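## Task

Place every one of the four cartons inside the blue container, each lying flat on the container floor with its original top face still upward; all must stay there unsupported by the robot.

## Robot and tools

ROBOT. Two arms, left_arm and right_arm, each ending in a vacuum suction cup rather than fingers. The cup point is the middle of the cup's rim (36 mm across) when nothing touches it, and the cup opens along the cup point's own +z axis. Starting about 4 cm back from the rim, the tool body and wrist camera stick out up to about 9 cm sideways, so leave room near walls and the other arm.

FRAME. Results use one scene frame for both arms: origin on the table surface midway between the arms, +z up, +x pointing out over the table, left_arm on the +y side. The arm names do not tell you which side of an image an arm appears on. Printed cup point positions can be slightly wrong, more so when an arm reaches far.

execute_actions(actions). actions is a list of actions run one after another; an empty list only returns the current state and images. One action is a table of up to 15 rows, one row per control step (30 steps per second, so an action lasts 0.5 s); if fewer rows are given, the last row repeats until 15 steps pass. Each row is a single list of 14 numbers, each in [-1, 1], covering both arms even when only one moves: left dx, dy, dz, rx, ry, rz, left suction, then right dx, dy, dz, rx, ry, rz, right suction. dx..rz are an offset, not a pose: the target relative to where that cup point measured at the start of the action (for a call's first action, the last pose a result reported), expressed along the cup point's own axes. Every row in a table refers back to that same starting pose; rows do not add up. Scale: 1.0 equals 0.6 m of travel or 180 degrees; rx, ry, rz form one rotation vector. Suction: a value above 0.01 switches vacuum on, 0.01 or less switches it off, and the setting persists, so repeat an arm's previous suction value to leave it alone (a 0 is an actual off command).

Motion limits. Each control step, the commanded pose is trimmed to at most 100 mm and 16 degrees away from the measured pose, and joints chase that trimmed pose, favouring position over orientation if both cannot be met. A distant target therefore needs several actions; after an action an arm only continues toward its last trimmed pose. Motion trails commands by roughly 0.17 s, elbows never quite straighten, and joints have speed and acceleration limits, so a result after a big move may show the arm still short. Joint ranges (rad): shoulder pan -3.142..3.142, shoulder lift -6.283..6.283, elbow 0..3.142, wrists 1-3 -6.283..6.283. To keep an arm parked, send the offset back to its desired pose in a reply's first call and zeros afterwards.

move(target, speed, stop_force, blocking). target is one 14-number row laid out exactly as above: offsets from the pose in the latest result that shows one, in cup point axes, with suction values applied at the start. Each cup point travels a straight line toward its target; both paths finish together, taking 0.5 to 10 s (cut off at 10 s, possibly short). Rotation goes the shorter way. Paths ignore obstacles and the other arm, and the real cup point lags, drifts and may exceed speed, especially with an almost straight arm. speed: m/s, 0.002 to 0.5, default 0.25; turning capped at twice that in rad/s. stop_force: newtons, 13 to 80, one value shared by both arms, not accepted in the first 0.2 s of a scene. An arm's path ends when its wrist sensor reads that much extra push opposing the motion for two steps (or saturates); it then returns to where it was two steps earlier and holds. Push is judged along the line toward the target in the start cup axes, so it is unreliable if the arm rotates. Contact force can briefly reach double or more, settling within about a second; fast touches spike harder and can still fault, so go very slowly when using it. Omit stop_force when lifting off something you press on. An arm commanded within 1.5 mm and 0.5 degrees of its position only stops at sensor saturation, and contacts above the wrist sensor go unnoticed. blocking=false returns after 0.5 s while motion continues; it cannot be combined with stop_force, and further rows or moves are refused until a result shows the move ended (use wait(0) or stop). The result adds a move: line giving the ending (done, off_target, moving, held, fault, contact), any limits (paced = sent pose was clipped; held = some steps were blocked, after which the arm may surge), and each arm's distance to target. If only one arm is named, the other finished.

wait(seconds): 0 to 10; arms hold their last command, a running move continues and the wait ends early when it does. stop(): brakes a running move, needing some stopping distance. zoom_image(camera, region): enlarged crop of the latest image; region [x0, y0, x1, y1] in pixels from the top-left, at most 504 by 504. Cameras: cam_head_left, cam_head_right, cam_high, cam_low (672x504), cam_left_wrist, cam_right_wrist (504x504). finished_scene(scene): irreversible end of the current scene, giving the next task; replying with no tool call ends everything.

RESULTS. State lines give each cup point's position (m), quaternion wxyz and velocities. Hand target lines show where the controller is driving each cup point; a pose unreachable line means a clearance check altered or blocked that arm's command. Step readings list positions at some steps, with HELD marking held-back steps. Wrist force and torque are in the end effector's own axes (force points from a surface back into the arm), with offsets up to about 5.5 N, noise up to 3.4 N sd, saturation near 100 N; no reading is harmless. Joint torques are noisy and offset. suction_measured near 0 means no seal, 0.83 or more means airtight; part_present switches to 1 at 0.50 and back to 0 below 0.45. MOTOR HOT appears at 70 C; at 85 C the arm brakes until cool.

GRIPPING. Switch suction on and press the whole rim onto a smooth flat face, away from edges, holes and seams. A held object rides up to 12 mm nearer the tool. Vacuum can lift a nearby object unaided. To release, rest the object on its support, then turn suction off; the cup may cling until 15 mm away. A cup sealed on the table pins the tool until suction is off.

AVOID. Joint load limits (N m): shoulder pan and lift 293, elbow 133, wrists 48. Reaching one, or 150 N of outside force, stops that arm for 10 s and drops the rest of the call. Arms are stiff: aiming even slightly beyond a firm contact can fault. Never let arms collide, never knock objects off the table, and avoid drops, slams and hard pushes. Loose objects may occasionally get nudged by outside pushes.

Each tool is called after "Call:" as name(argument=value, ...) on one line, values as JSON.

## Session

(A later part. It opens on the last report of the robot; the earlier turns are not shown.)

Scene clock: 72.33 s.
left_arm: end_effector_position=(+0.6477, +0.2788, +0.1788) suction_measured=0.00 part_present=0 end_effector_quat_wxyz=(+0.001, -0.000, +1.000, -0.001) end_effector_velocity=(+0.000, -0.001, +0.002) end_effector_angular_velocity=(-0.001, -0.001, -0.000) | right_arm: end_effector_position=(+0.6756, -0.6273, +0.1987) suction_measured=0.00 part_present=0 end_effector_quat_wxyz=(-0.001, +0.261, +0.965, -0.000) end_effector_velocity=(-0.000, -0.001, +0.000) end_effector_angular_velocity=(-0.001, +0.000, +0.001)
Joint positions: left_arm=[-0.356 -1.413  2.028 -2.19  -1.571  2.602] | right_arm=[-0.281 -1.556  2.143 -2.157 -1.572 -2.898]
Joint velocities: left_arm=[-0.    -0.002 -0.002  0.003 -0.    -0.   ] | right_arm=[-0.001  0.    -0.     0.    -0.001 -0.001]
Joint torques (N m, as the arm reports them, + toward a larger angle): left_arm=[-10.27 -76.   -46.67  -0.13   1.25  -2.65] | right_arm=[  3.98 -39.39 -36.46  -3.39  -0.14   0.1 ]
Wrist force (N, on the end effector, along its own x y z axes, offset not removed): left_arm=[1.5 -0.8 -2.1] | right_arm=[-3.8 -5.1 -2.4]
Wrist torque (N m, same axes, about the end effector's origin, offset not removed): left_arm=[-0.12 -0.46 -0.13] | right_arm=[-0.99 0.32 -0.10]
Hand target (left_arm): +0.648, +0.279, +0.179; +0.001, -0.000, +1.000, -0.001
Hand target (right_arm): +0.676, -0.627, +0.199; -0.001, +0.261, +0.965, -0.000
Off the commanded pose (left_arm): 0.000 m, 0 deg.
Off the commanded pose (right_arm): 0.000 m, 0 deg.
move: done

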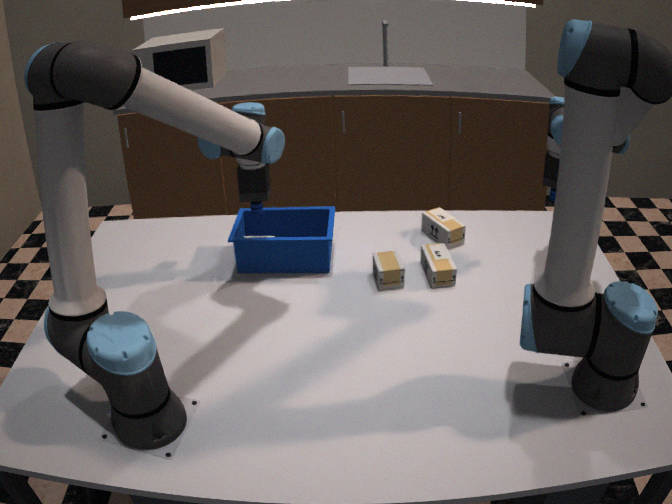

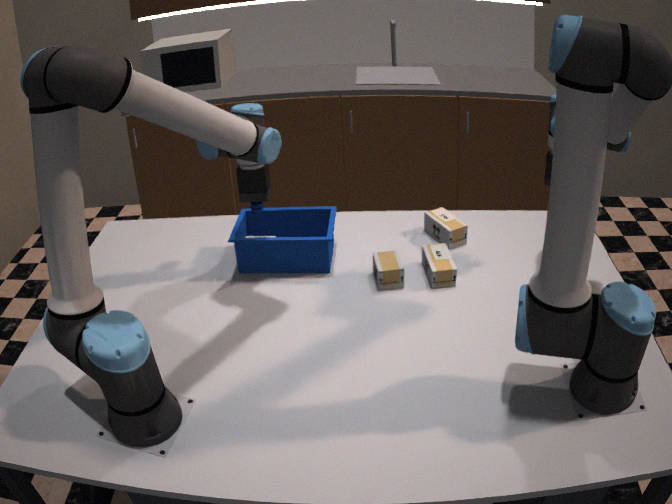

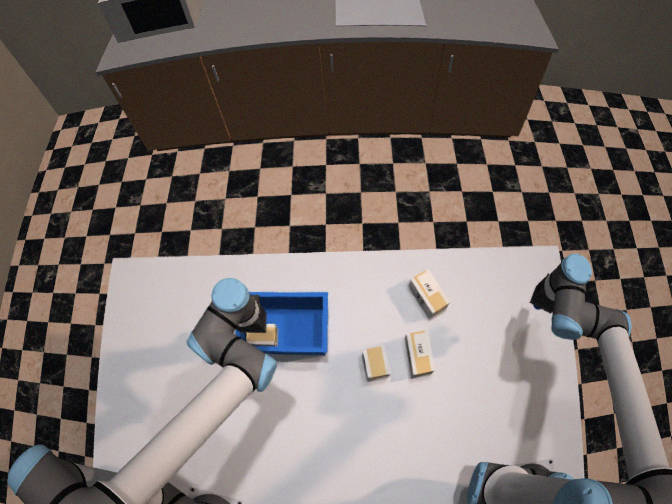

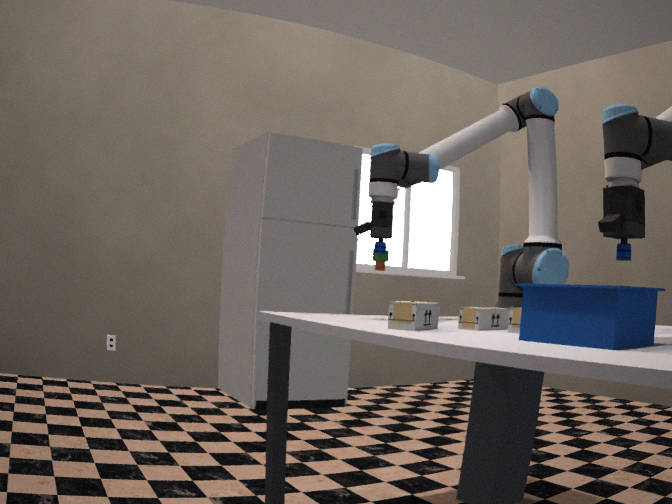

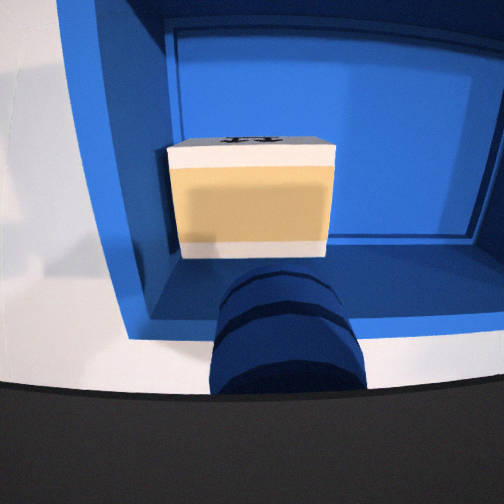

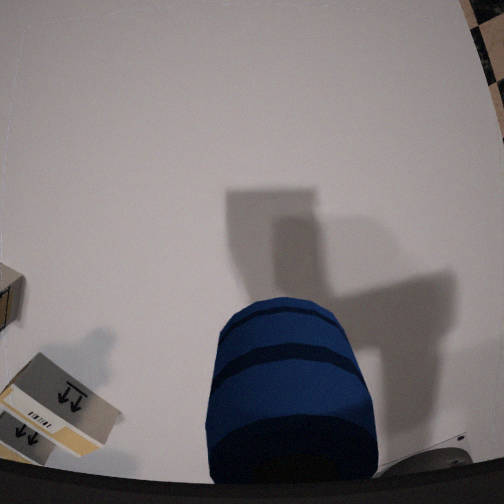

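Call:
move(target=[0.15,-0.628,0.083,0,0,-0.555,0,0,0,0,0,0,0,0], speed=0.45)

Scene clock: 82.60 s.
left_arm: end_effector_position=(+0.5579, -0.0980, +0.1293) suction_measured=0.00 part_present=0 end_effector_quat_wxyz=(+0.001, +0.765, -0.643, +0.002) end_effector_velocity=(-0.000, -0.002, +0.000) end_effector_angular_velocity=(-0.000, -0.002, +0.008) | right_arm: end_effector_position=(+0.6756, -0.6273, +0.1987) suction_measured=0.00 part_present=0 end_effector_quat_wxyz=(-0.001, +0.261, +0.965, -0.000) end_effector_velocity=(-0.001, +0.000, -0.000) end_effector_angular_velocity=(+0.001, +0.002, +0.001)
Joint positions: left_arm=[-0.808 -1.19   1.834 -2.218 -1.571  0.407] | right_arm=[-0.281 -1.556  2.143 -2.157 -1.572 -2.898]
Joint velocities: left_arm=[-0.002  0.001 -0.002 -0.001  0.001 -0.01 ] | right_arm=[-0.     0.     0.     0.003  0.001 -0.002]
Joint torques (N m, as the arm reports them, + toward a larger angle): left_arm=[ -9.38 -55.55 -45.7   -0.08   2.01  -3.34] | right_arm=[ -1.49 -40.87 -36.11  -3.77   0.23   0.13]
Wrist force (N, on the end effector, along its own x y z axes, offset not removed): left_arm=[-0.2 0.1 0.9] | right_arm=[1.5 -5.7 2.3]
Wrist torque (N m, same axes, about the end effector's origin, offset not removed): left_arm=[0.05 -0.26 -0.10] | right_arm=[-1.19 -0.31 0.05]
Hand target (left_arm): +0.558, -0.098, +0.129; +0.001, +0.766, -0.643, +0.002
Hand target (right_arm): +0.676, -0.627, +0.199; -0.001, +0.261, +0.965, -0.000
Off the commanded pose (left_arm): 0.000 m, 0 deg.
Off the commanded pose (right_arm): 0.000 m, 0 deg.
move: done

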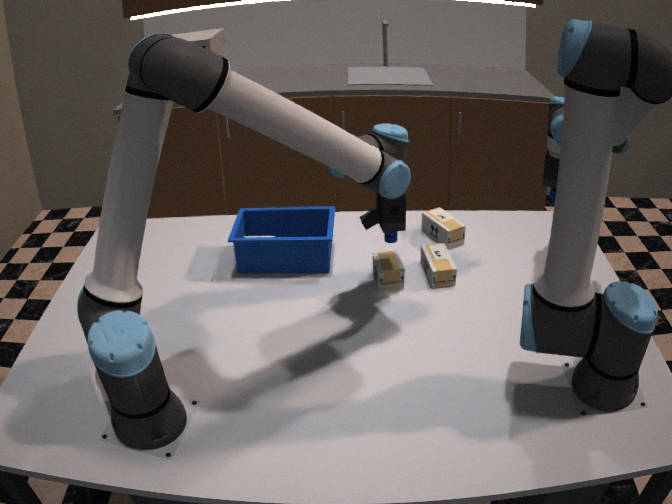

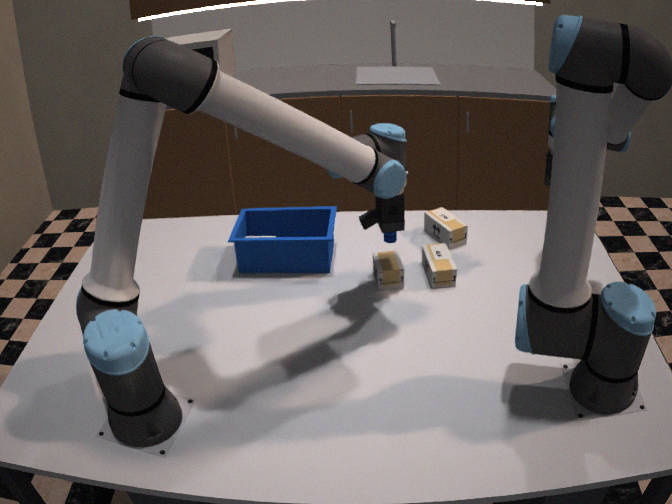

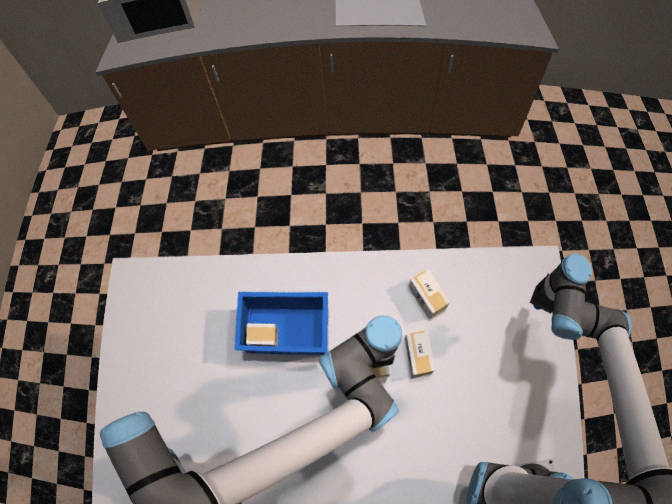

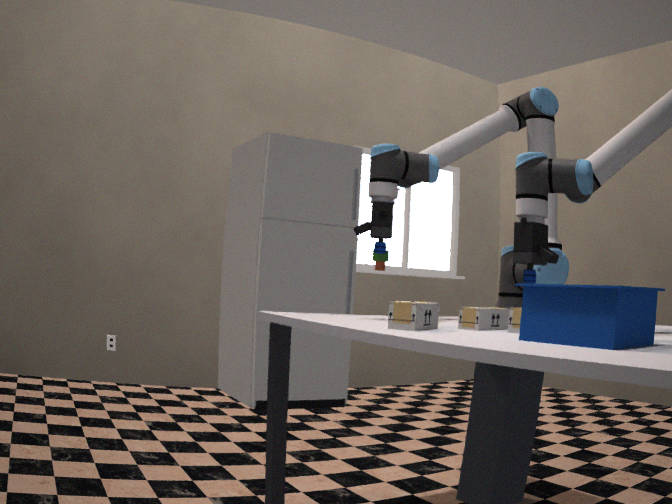

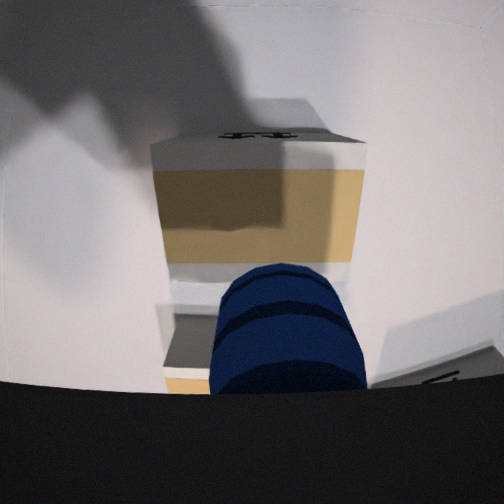

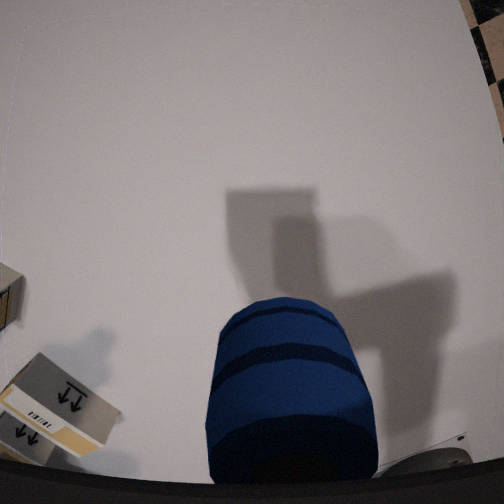

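Call:
move(target=[-0.009,0.0275,0.1,0,0,0,1,0,0,0,0,0,0,0], speed=0.12)

Call:
move(target=[0,0,0.024,0,0,0,1,0,0,0,0,0,0,0], speed=0.02, stop_force=20)

Call:
move(target=[0,0,-0.24,0,0,0,1,0,0,0,0,0,0,0])

Call:
move(target=[-0.556,-0.403,0,0,0,-0.445,1,0,0,0,0,0,0,0], speed=0.4)

Call:
move(target=[0,0,0.095,0,0,0,1,0,0,0,0,0,0,0], speed=0.07, stop_force=15)

Scene clock: 90.83 s.
left_arm: end_effector_position=(+0.5408, -0.0957, +0.0695) suction_measured=0.00 part_present=0 end_effector_quat_wxyz=(+0.001, +0.765, -0.643, +0.002) end_effector_velocity=(-0.000, -0.001, -0.002) end_effector_angular_velocity=(-0.002, -0.001, +0.000) | right_arm: end_effector_position=(+0.6756, -0.6273, +0.1987) suction_measured=0.00 part_present=0 end_effector_quat_wxyz=(-0.001, +0.261, +0.965, -0.000) end_effector_velocity=(-0.000, -0.001, +0.000) end_effector_angular_velocity=(-0.000, -0.000, +0.000)
Joint positions: left_arm=[-0.825 -1.143  1.898 -2.329 -1.571  0.39 ] | right_arm=[-0.281 -1.556  2.143 -2.157 -1.572 -2.898]
Joint velocities: left_arm=[-0.001  0.002  0.002 -0.005 -0.    -0.001] | right_arm=[-0.001 -0.     0.     0.    -0.    -0.001]
Joint torques (N m, as the arm reports them, + toward a larger angle): left_arm=[-11.84 -57.07 -28.49  -8.45  -0.99  -2.46] | right_arm=[ -0.36 -40.66 -35.52  -4.43  -0.26   0.08]
Wrist force (N, on the end effector, along its own x y z axes, offset not removed): left_arm=[0.8 -0.6 -0.8] | right_arm=[1.4 -2.5 0.2]
Wrist torque (N m, same axes, about the end effector's origin, offset not removed): left_arm=[-0.03 -0.40 -0.16] | right_arm=[-0.60 -0.38 0.08]
Hand target (left_arm): +0.541, -0.096, +0.069; +0.001, +0.765, -0.643, +0.002
Hand target (right_arm): +0.676, -0.627, +0.199; -0.001, +0.261, +0.965, -0.000
Off the commanded pose (left_arm): 0.000 m, 0 deg.
Off the commanded pose (right_arm): 0.000 m, 0 deg.
move: done

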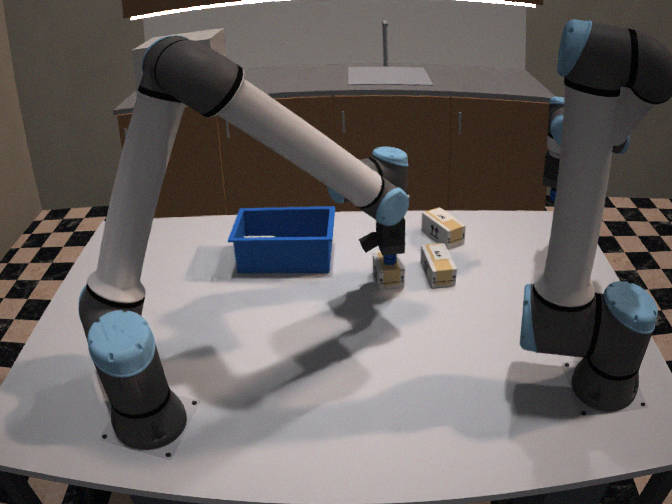

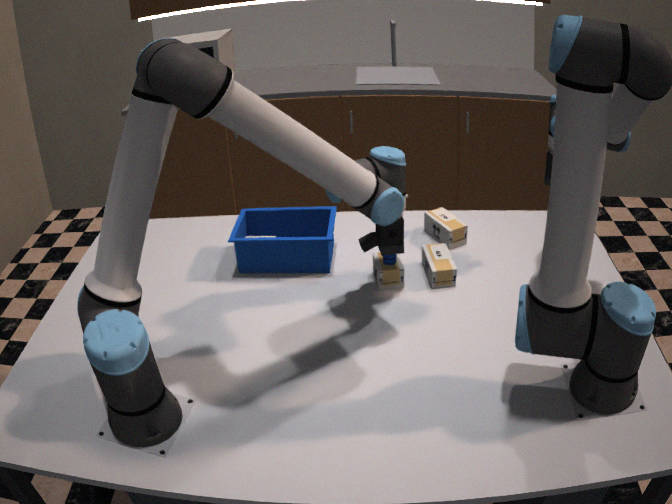

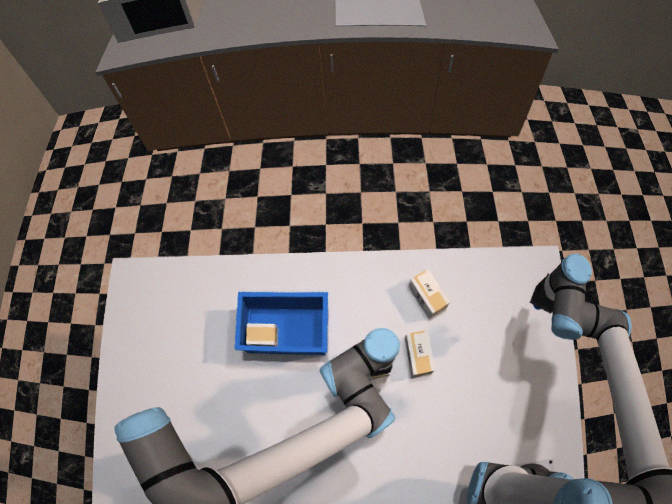

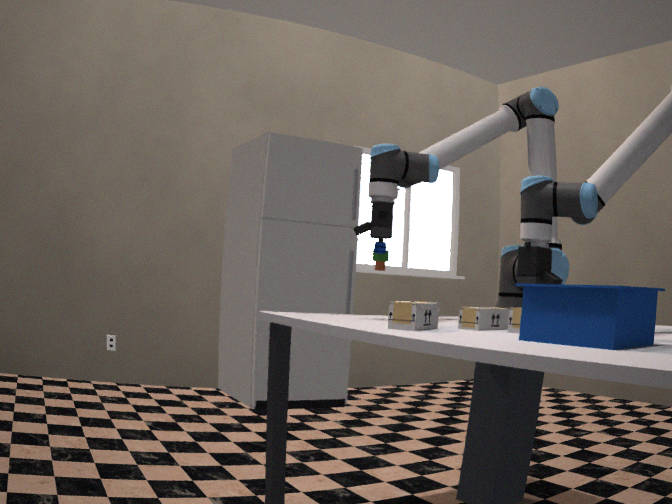

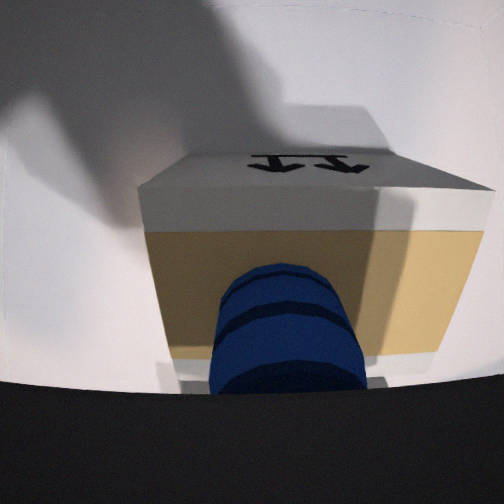

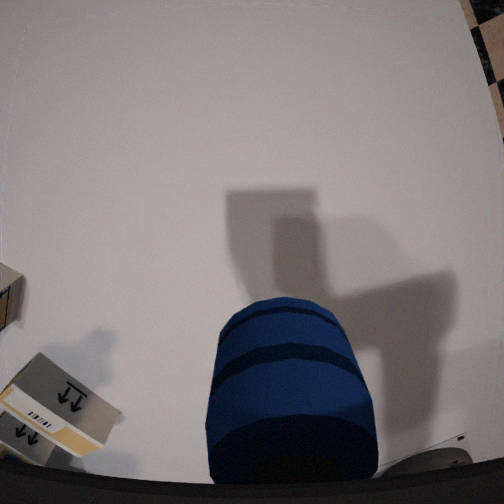

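Scene clock: 91.83 s.
left_arm: end_effector_position=(+0.5408, -0.0957, +0.0552) suction_measured=0.91 part_present=1 end_effector_quat_wxyz=(+0.001, +0.765, -0.643, +0.002) end_effector_velocity=(+0.000, -0.000, -0.002) end_effector_angular_velocity=(+0.000, -0.000, -0.000) | right_arm: end_effector_position=(+0.6756, -0.6273, +0.1987) suction_measured=0.00 part_present=0 end_effector_quat_wxyz=(-0.001, +0.261, +0.965, -0.000) end_effector_velocity=(-0.000, -0.001, +0.000) end_effector_angular_velocity=(-0.000, -0.000, -0.003)
Joint positions: left_arm=[-0.825 -1.126  1.905 -2.353 -1.571  0.39 ] | right_arm=[-0.281 -1.556  2.143 -2.157 -1.572 -2.898]
Joint velocities: left_arm=[ 0.     0.003  0.001 -0.003  0.     0.   ] | right_arm=[-0.001 -0.    -0.     0.    -0.     0.002]
Joint torques (N m, as the arm reports them, + toward a larger angle): left_arm=[  6.55 -56.29 -28.5   -8.04  -0.87   0.58] | right_arm=[ -0.58 -42.19 -37.04  -3.49  -0.42  -0.26]
Wrist force (N, on the end effector, along its own x y z axes, offset not removed): left_arm=[1.0 1.3 2.7] | right_arm=[1.2 -2.2 -1.5]
Wrist torque (N m, same axes, about the end effector's origin, offset not removed): left_arm=[0.22 -0.39 -0.10] | right_arm=[-0.64 -0.48 -0.03]
Hand target (left_arm): +0.541, -0.096, +0.055; +0.001, +0.765, -0.643, +0.002
Hand target (right_arm): +0.676, -0.627, +0.199; -0.001, +0.261, +0.965, -0.000
Off the commanded pose (left_arm): 0.000 m, 0 deg.
Off the commanded pose (right_arm): 0.000 m, 0 deg.
move: done

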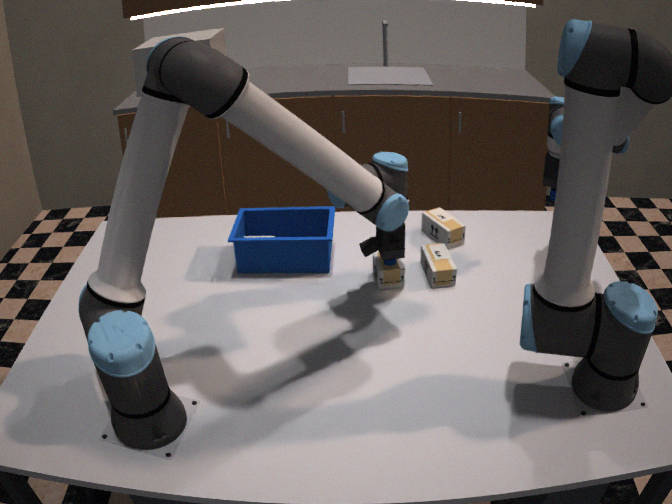

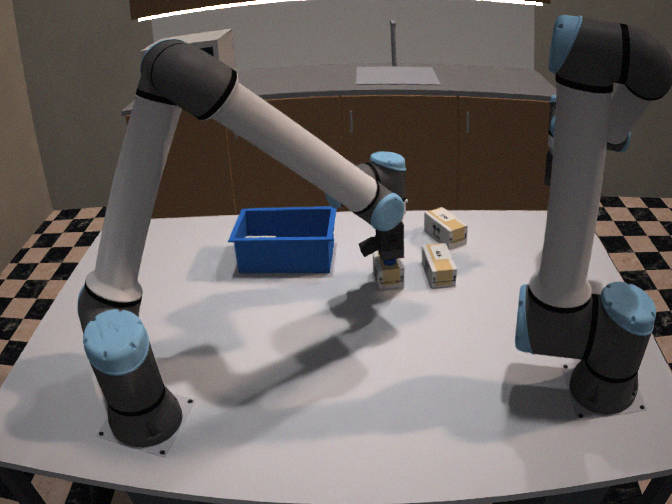

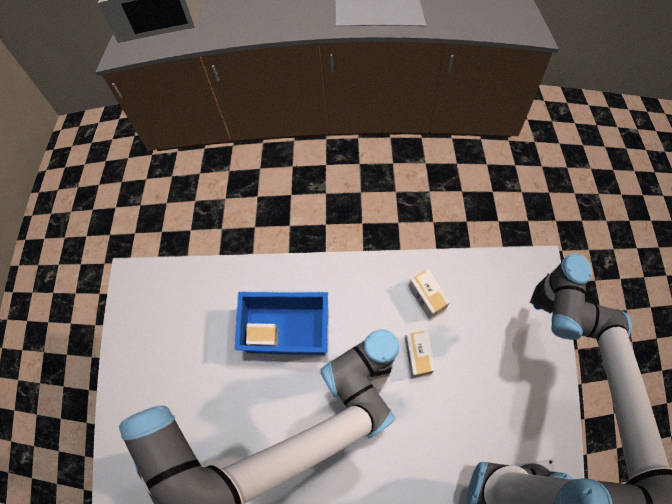

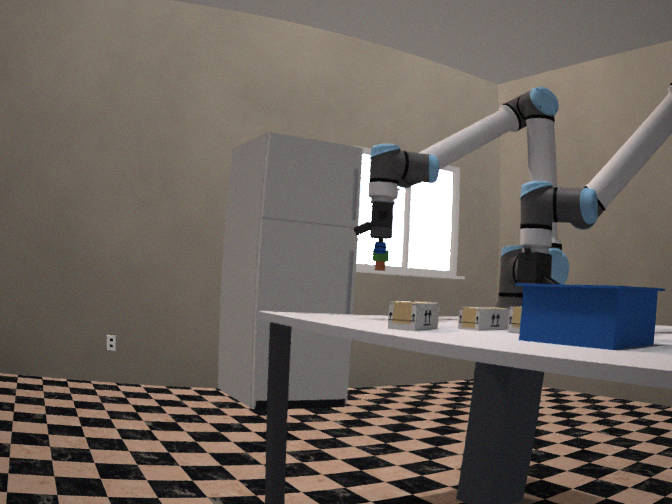

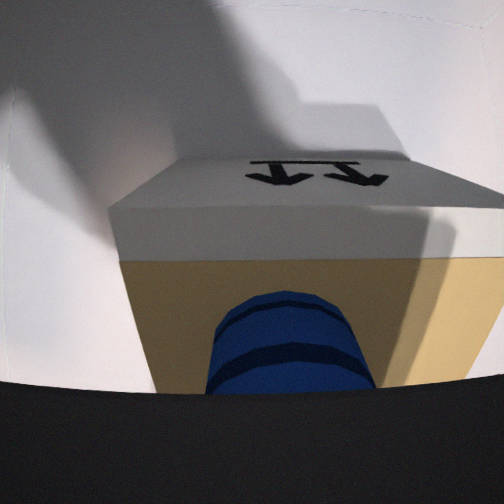

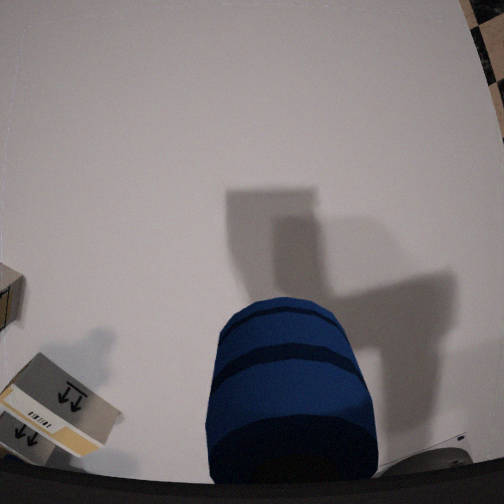

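Scene clock: 93.00 s.
left_arm: end_effector_position=(+0.5406, -0.0954, +0.1990) suction_measured=0.91 part_present=1 end_effector_quat_wxyz=(+0.001, +0.765, -0.643, +0.002) end_effector_velocity=(+0.000, -0.000, +0.002) end_effector_angular_velocity=(-0.000, +0.000, +0.000) | right_arm: end_effector_position=(+0.6756, -0.6273, +0.1987) suction_measured=0.00 part_present=0 end_effector_quat_wxyz=(-0.001, +0.261, +0.965, -0.000) end_effector_velocity=(+0.000, -0.000, +0.000) end_effector_angular_velocity=(-0.000, -0.001, -0.000)
Joint positions: left_arm=[-0.825 -1.276  1.81  -2.108 -1.571  0.39 ] | right_arm=[-0.281 -1.556  2.143 -2.157 -1.572 -2.898]
Joint velocities: left_arm=[ 0.    -0.001 -0.002  0.003 -0.    -0.   ] | right_arm=[ 0.    -0.    -0.    -0.001 -0.     0.   ]
Joint torques (N m, as the arm reports them, + toward a larger angle): left_arm=[-13.47 -93.93 -51.34  -0.41  -0.19  -2.71] | right_arm=[ -2.3  -43.38 -36.59  -3.89  -0.06   0.21]
Wrist force (N, on the end effector, along its own x y z axes, offset not removed): left_arm=[1.4 -0.2 3.4] | right_arm=[0.8 -4.7 -0.3]
Wrist torque (N m, same axes, about the end effector's origin, offset not removed): left_arm=[-0.02 -0.44 -0.04] | right_arm=[-0.88 -0.34 -0.06]
Hand target (left_arm): +0.541, -0.095, +0.199; +0.001, +0.765, -0.643, +0.002
Hand target (right_arm): +0.676, -0.627, +0.199; -0.001, +0.261, +0.965, -0.000
Off the commanded pose (left_arm): 0.000 m, 0 deg.
Off the commanded pose (right_arm): 0.000 m, 0 deg.
move: done

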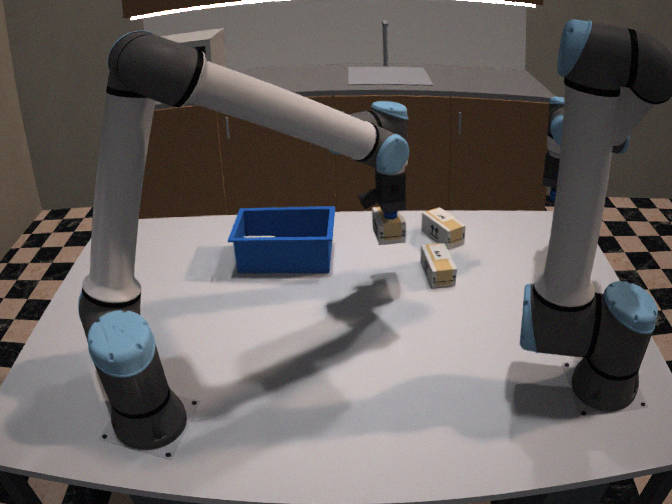

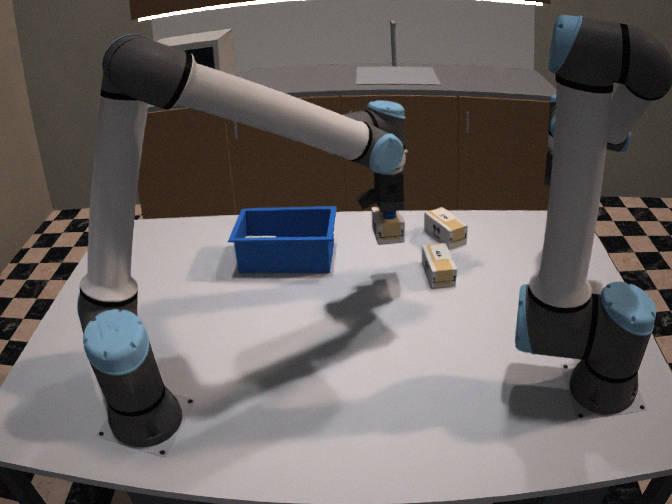

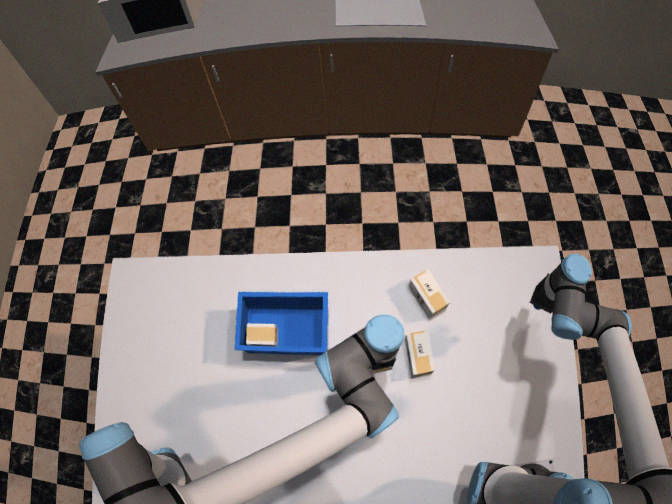

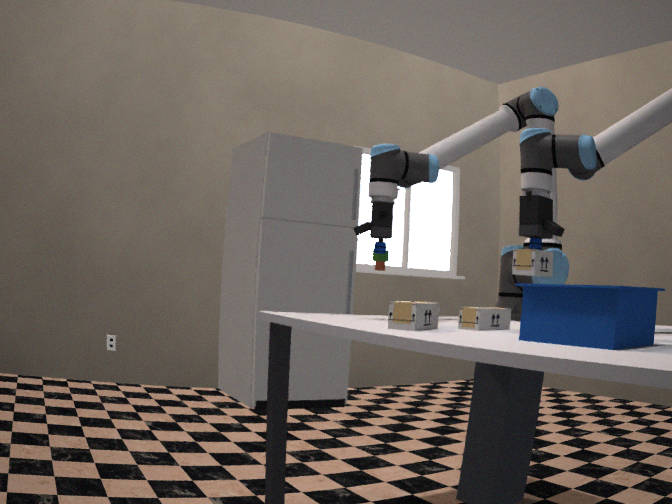

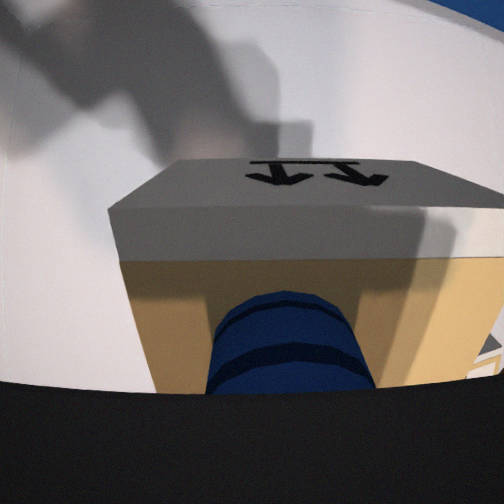

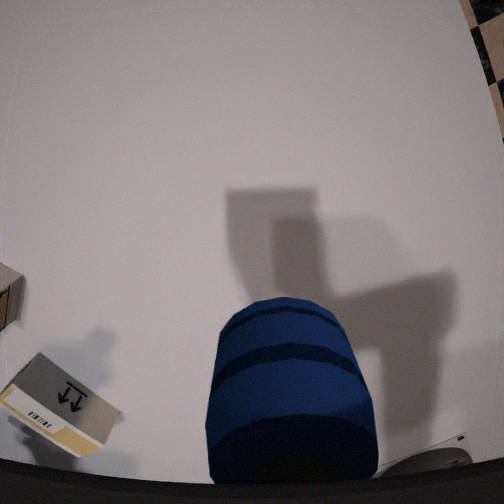

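Scene clock: 95.37 s.
left_arm: end_effector_position=(+0.7216, +0.2747, +0.1989) suction_measured=0.91 part_present=1 end_effector_quat_wxyz=(+0.001, +1.000, -0.000, +0.002) end_effector_velocity=(+0.001, +0.002, -0.000) end_effector_angular_velocity=(+0.001, +0.001, +0.006) | right_arm: end_effector_position=(+0.6756, -0.6273, +0.1987) suction_measured=0.00 part_present=0 end_effector_quat_wxyz=(-0.001, +0.261, +0.965, -0.000) end_effector_velocity=(+0.000, -0.000, +0.000) end_effector_angular_velocity=(-0.001, -0.001, +0.000)
Joint positions: left_arm=[-0.31  -1.323  1.873 -2.124 -1.571 -0.493] | right_arm=[-0.281 -1.556  2.143 -2.157 -1.572 -2.898]
Joint velocities: left_arm=[ 0.002  0.001 -0.001  0.002  0.001 -0.004] | right_arm=[ 0.    -0.001  0.    -0.001 -0.    -0.   ]
Joint torques (N m, as the arm reports them, + toward a larger angle): left_arm=[ 12.42 -49.3  -49.04  -0.9    1.67  -2.31] | right_arm=[ -0.44 -40.89 -37.36  -4.14   0.     0.17]
Wrist force (N, on the end effector, along its own x y z axes, offset not removed): left_arm=[-3.3 2.0 2.6] | right_arm=[0.0 -3.8 0.0]
Wrist torque (N m, same axes, about the end effector's origin, offset not removed): left_arm=[0.32 0.37 -0.13] | right_arm=[-0.83 -0.18 -0.05]
Hand target (left_arm): +0.722, +0.275, +0.199; +0.001, +1.000, -0.000, +0.002
Hand target (right_arm): +0.676, -0.627, +0.199; -0.001, +0.261, +0.965, -0.000
Off the commanded pose (left_arm): 0.001 m, 0 deg.
Off the commanded pose (right_arm): 0.000 m, 0 deg.
move: done

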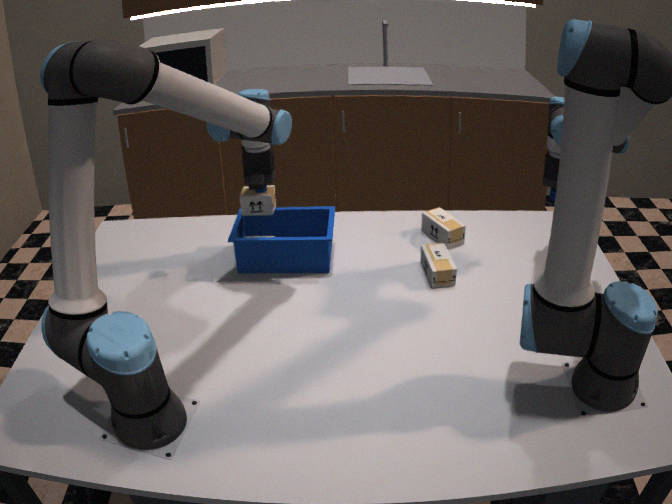

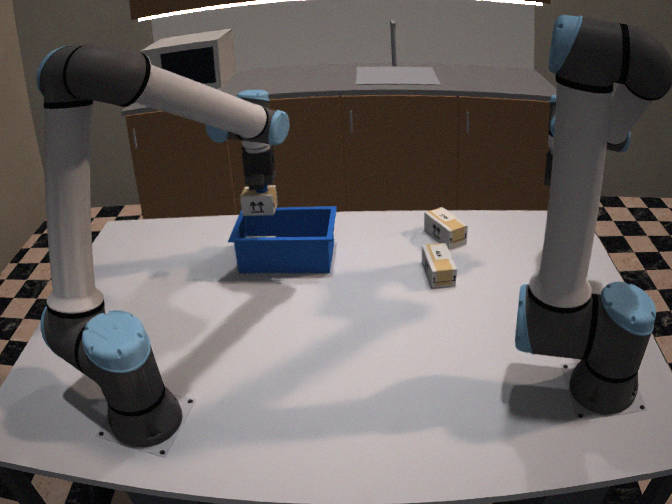

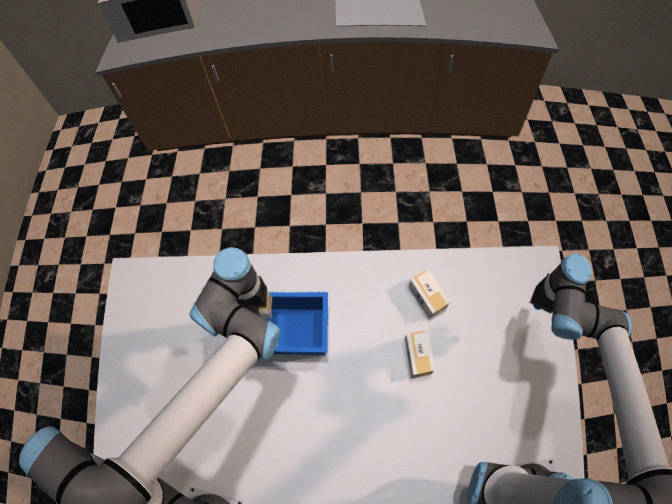

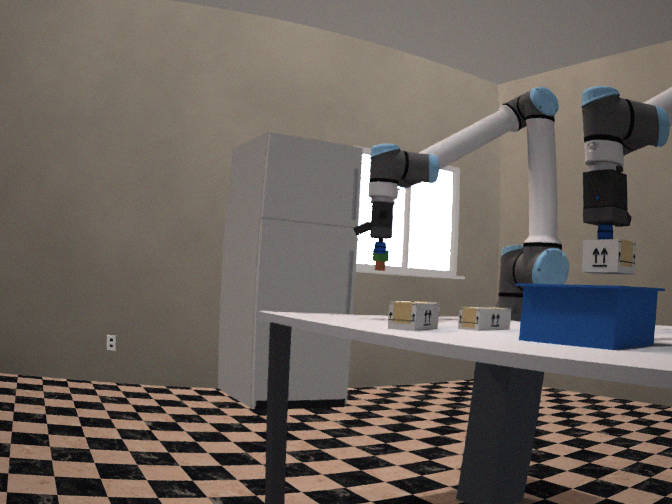

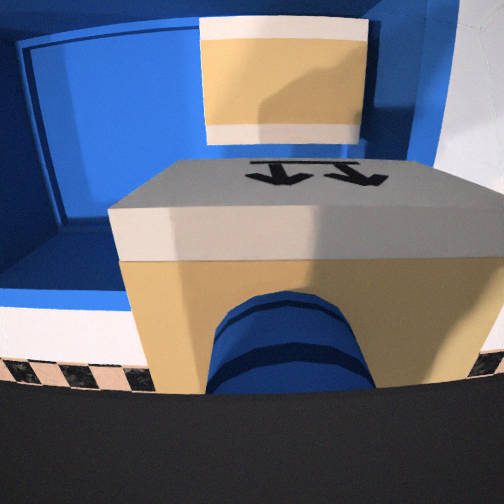

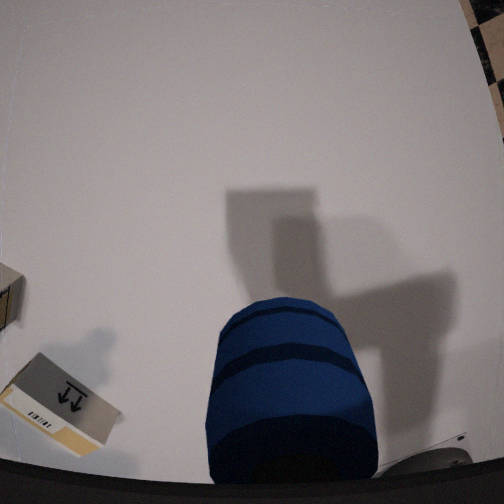

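Scene clock: 96.60 s.
left_arm: end_effector_position=(+0.7217, +0.2746, +0.1421) suction_measured=0.91 part_present=1 end_effector_quat_wxyz=(+0.001, +1.000, -0.000, +0.002) end_effector_velocity=(-0.000, +0.000, -0.003) end_effector_angular_velocity=(+0.002, +0.002, -0.001) | right_arm: end_effector_position=(+0.6756, -0.6273, +0.1987) suction_measured=0.00 part_present=0 end_effector_quat_wxyz=(-0.001, +0.261, +0.965, -0.000) end_effector_velocity=(+0.000, -0.001, -0.000) end_effector_angular_velocity=(-0.000, -0.000, -0.000)
Joint positions: left_arm=[-0.31  -1.267  1.918 -2.225 -1.571 -0.493] | right_arm=[-0.281 -1.556  2.143 -2.157 -1.572 -2.898]
Joint velocities: left_arm=[-0.     0.003  0.001 -0.001  0.001  0.001] | right_arm=[-0.001  0.    -0.    -0.    -0.    -0.001]
Joint torques (N m, as the arm reports them, + toward a larger angle): left_arm=[ -7.42 -51.73 -32.98  -8.96   0.85   2.1 ] | right_arm=[  4.34 -41.75 -37.24  -3.65   0.06   0.07]
Wrist force (N, on the end effector, along its own x y z axes, offset not removed): left_arm=[0.4 3.3 3.7] | right_arm=[-0.5 -2.3 -4.0]
Wrist torque (N m, same axes, about the end effector's origin, offset not removed): left_arm=[0.60 -0.20 -0.12] | right_arm=[-0.67 -0.09 0.05]
Hand target (left_arm): +0.722, +0.275, +0.142; +0.001, +1.000, -0.000, +0.002
Hand target (right_arm): +0.676, -0.627, +0.199; -0.001, +0.261, +0.965, -0.000
Off the commanded pose (left_arm): 0.000 m, 0 deg.
Off the commanded pose (right_arm): 0.000 m, 0 deg.
move: done

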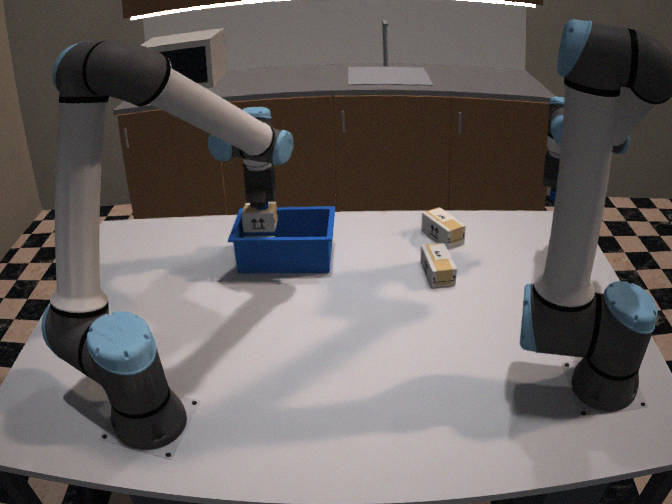

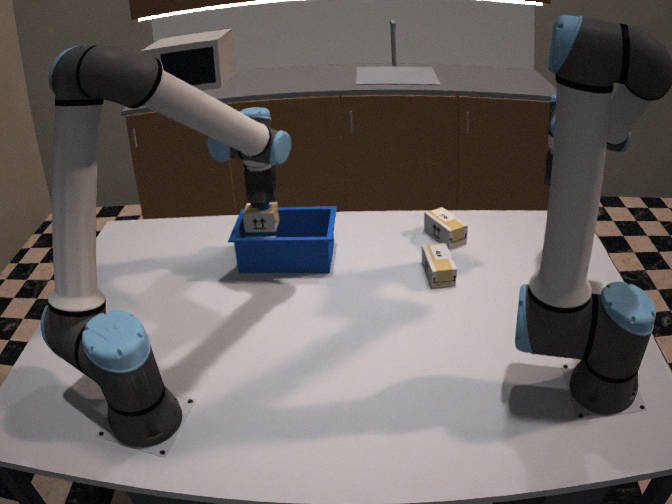

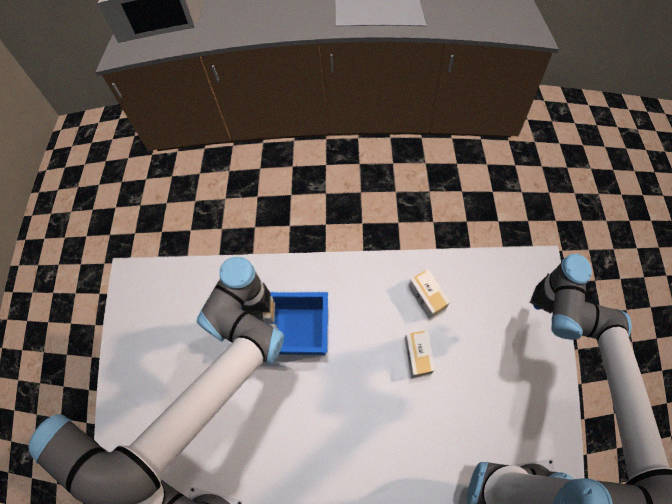

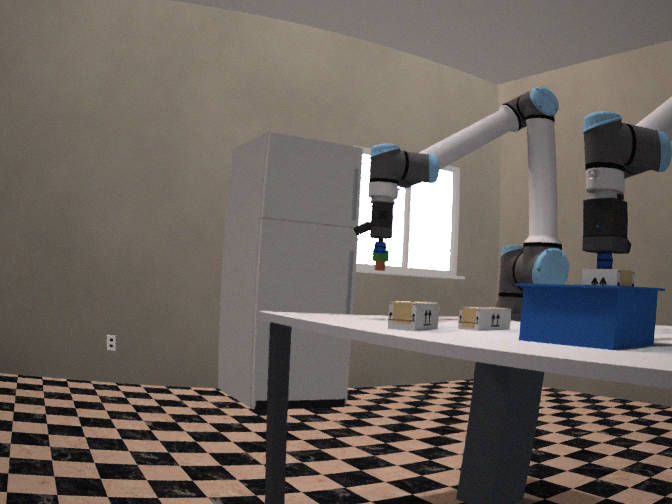

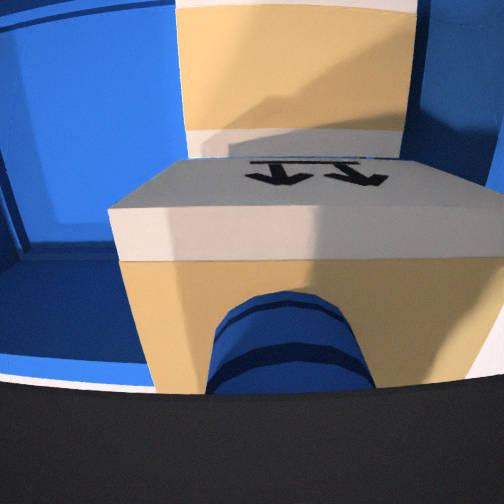

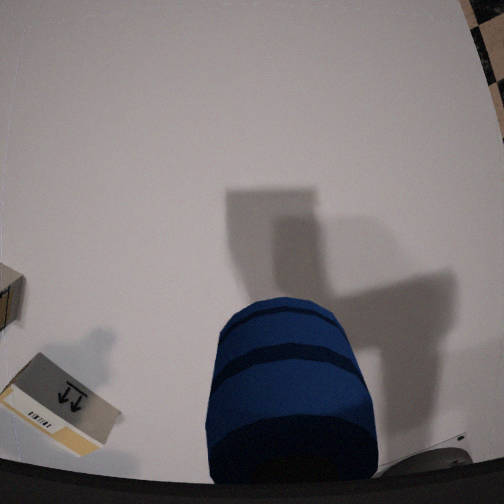

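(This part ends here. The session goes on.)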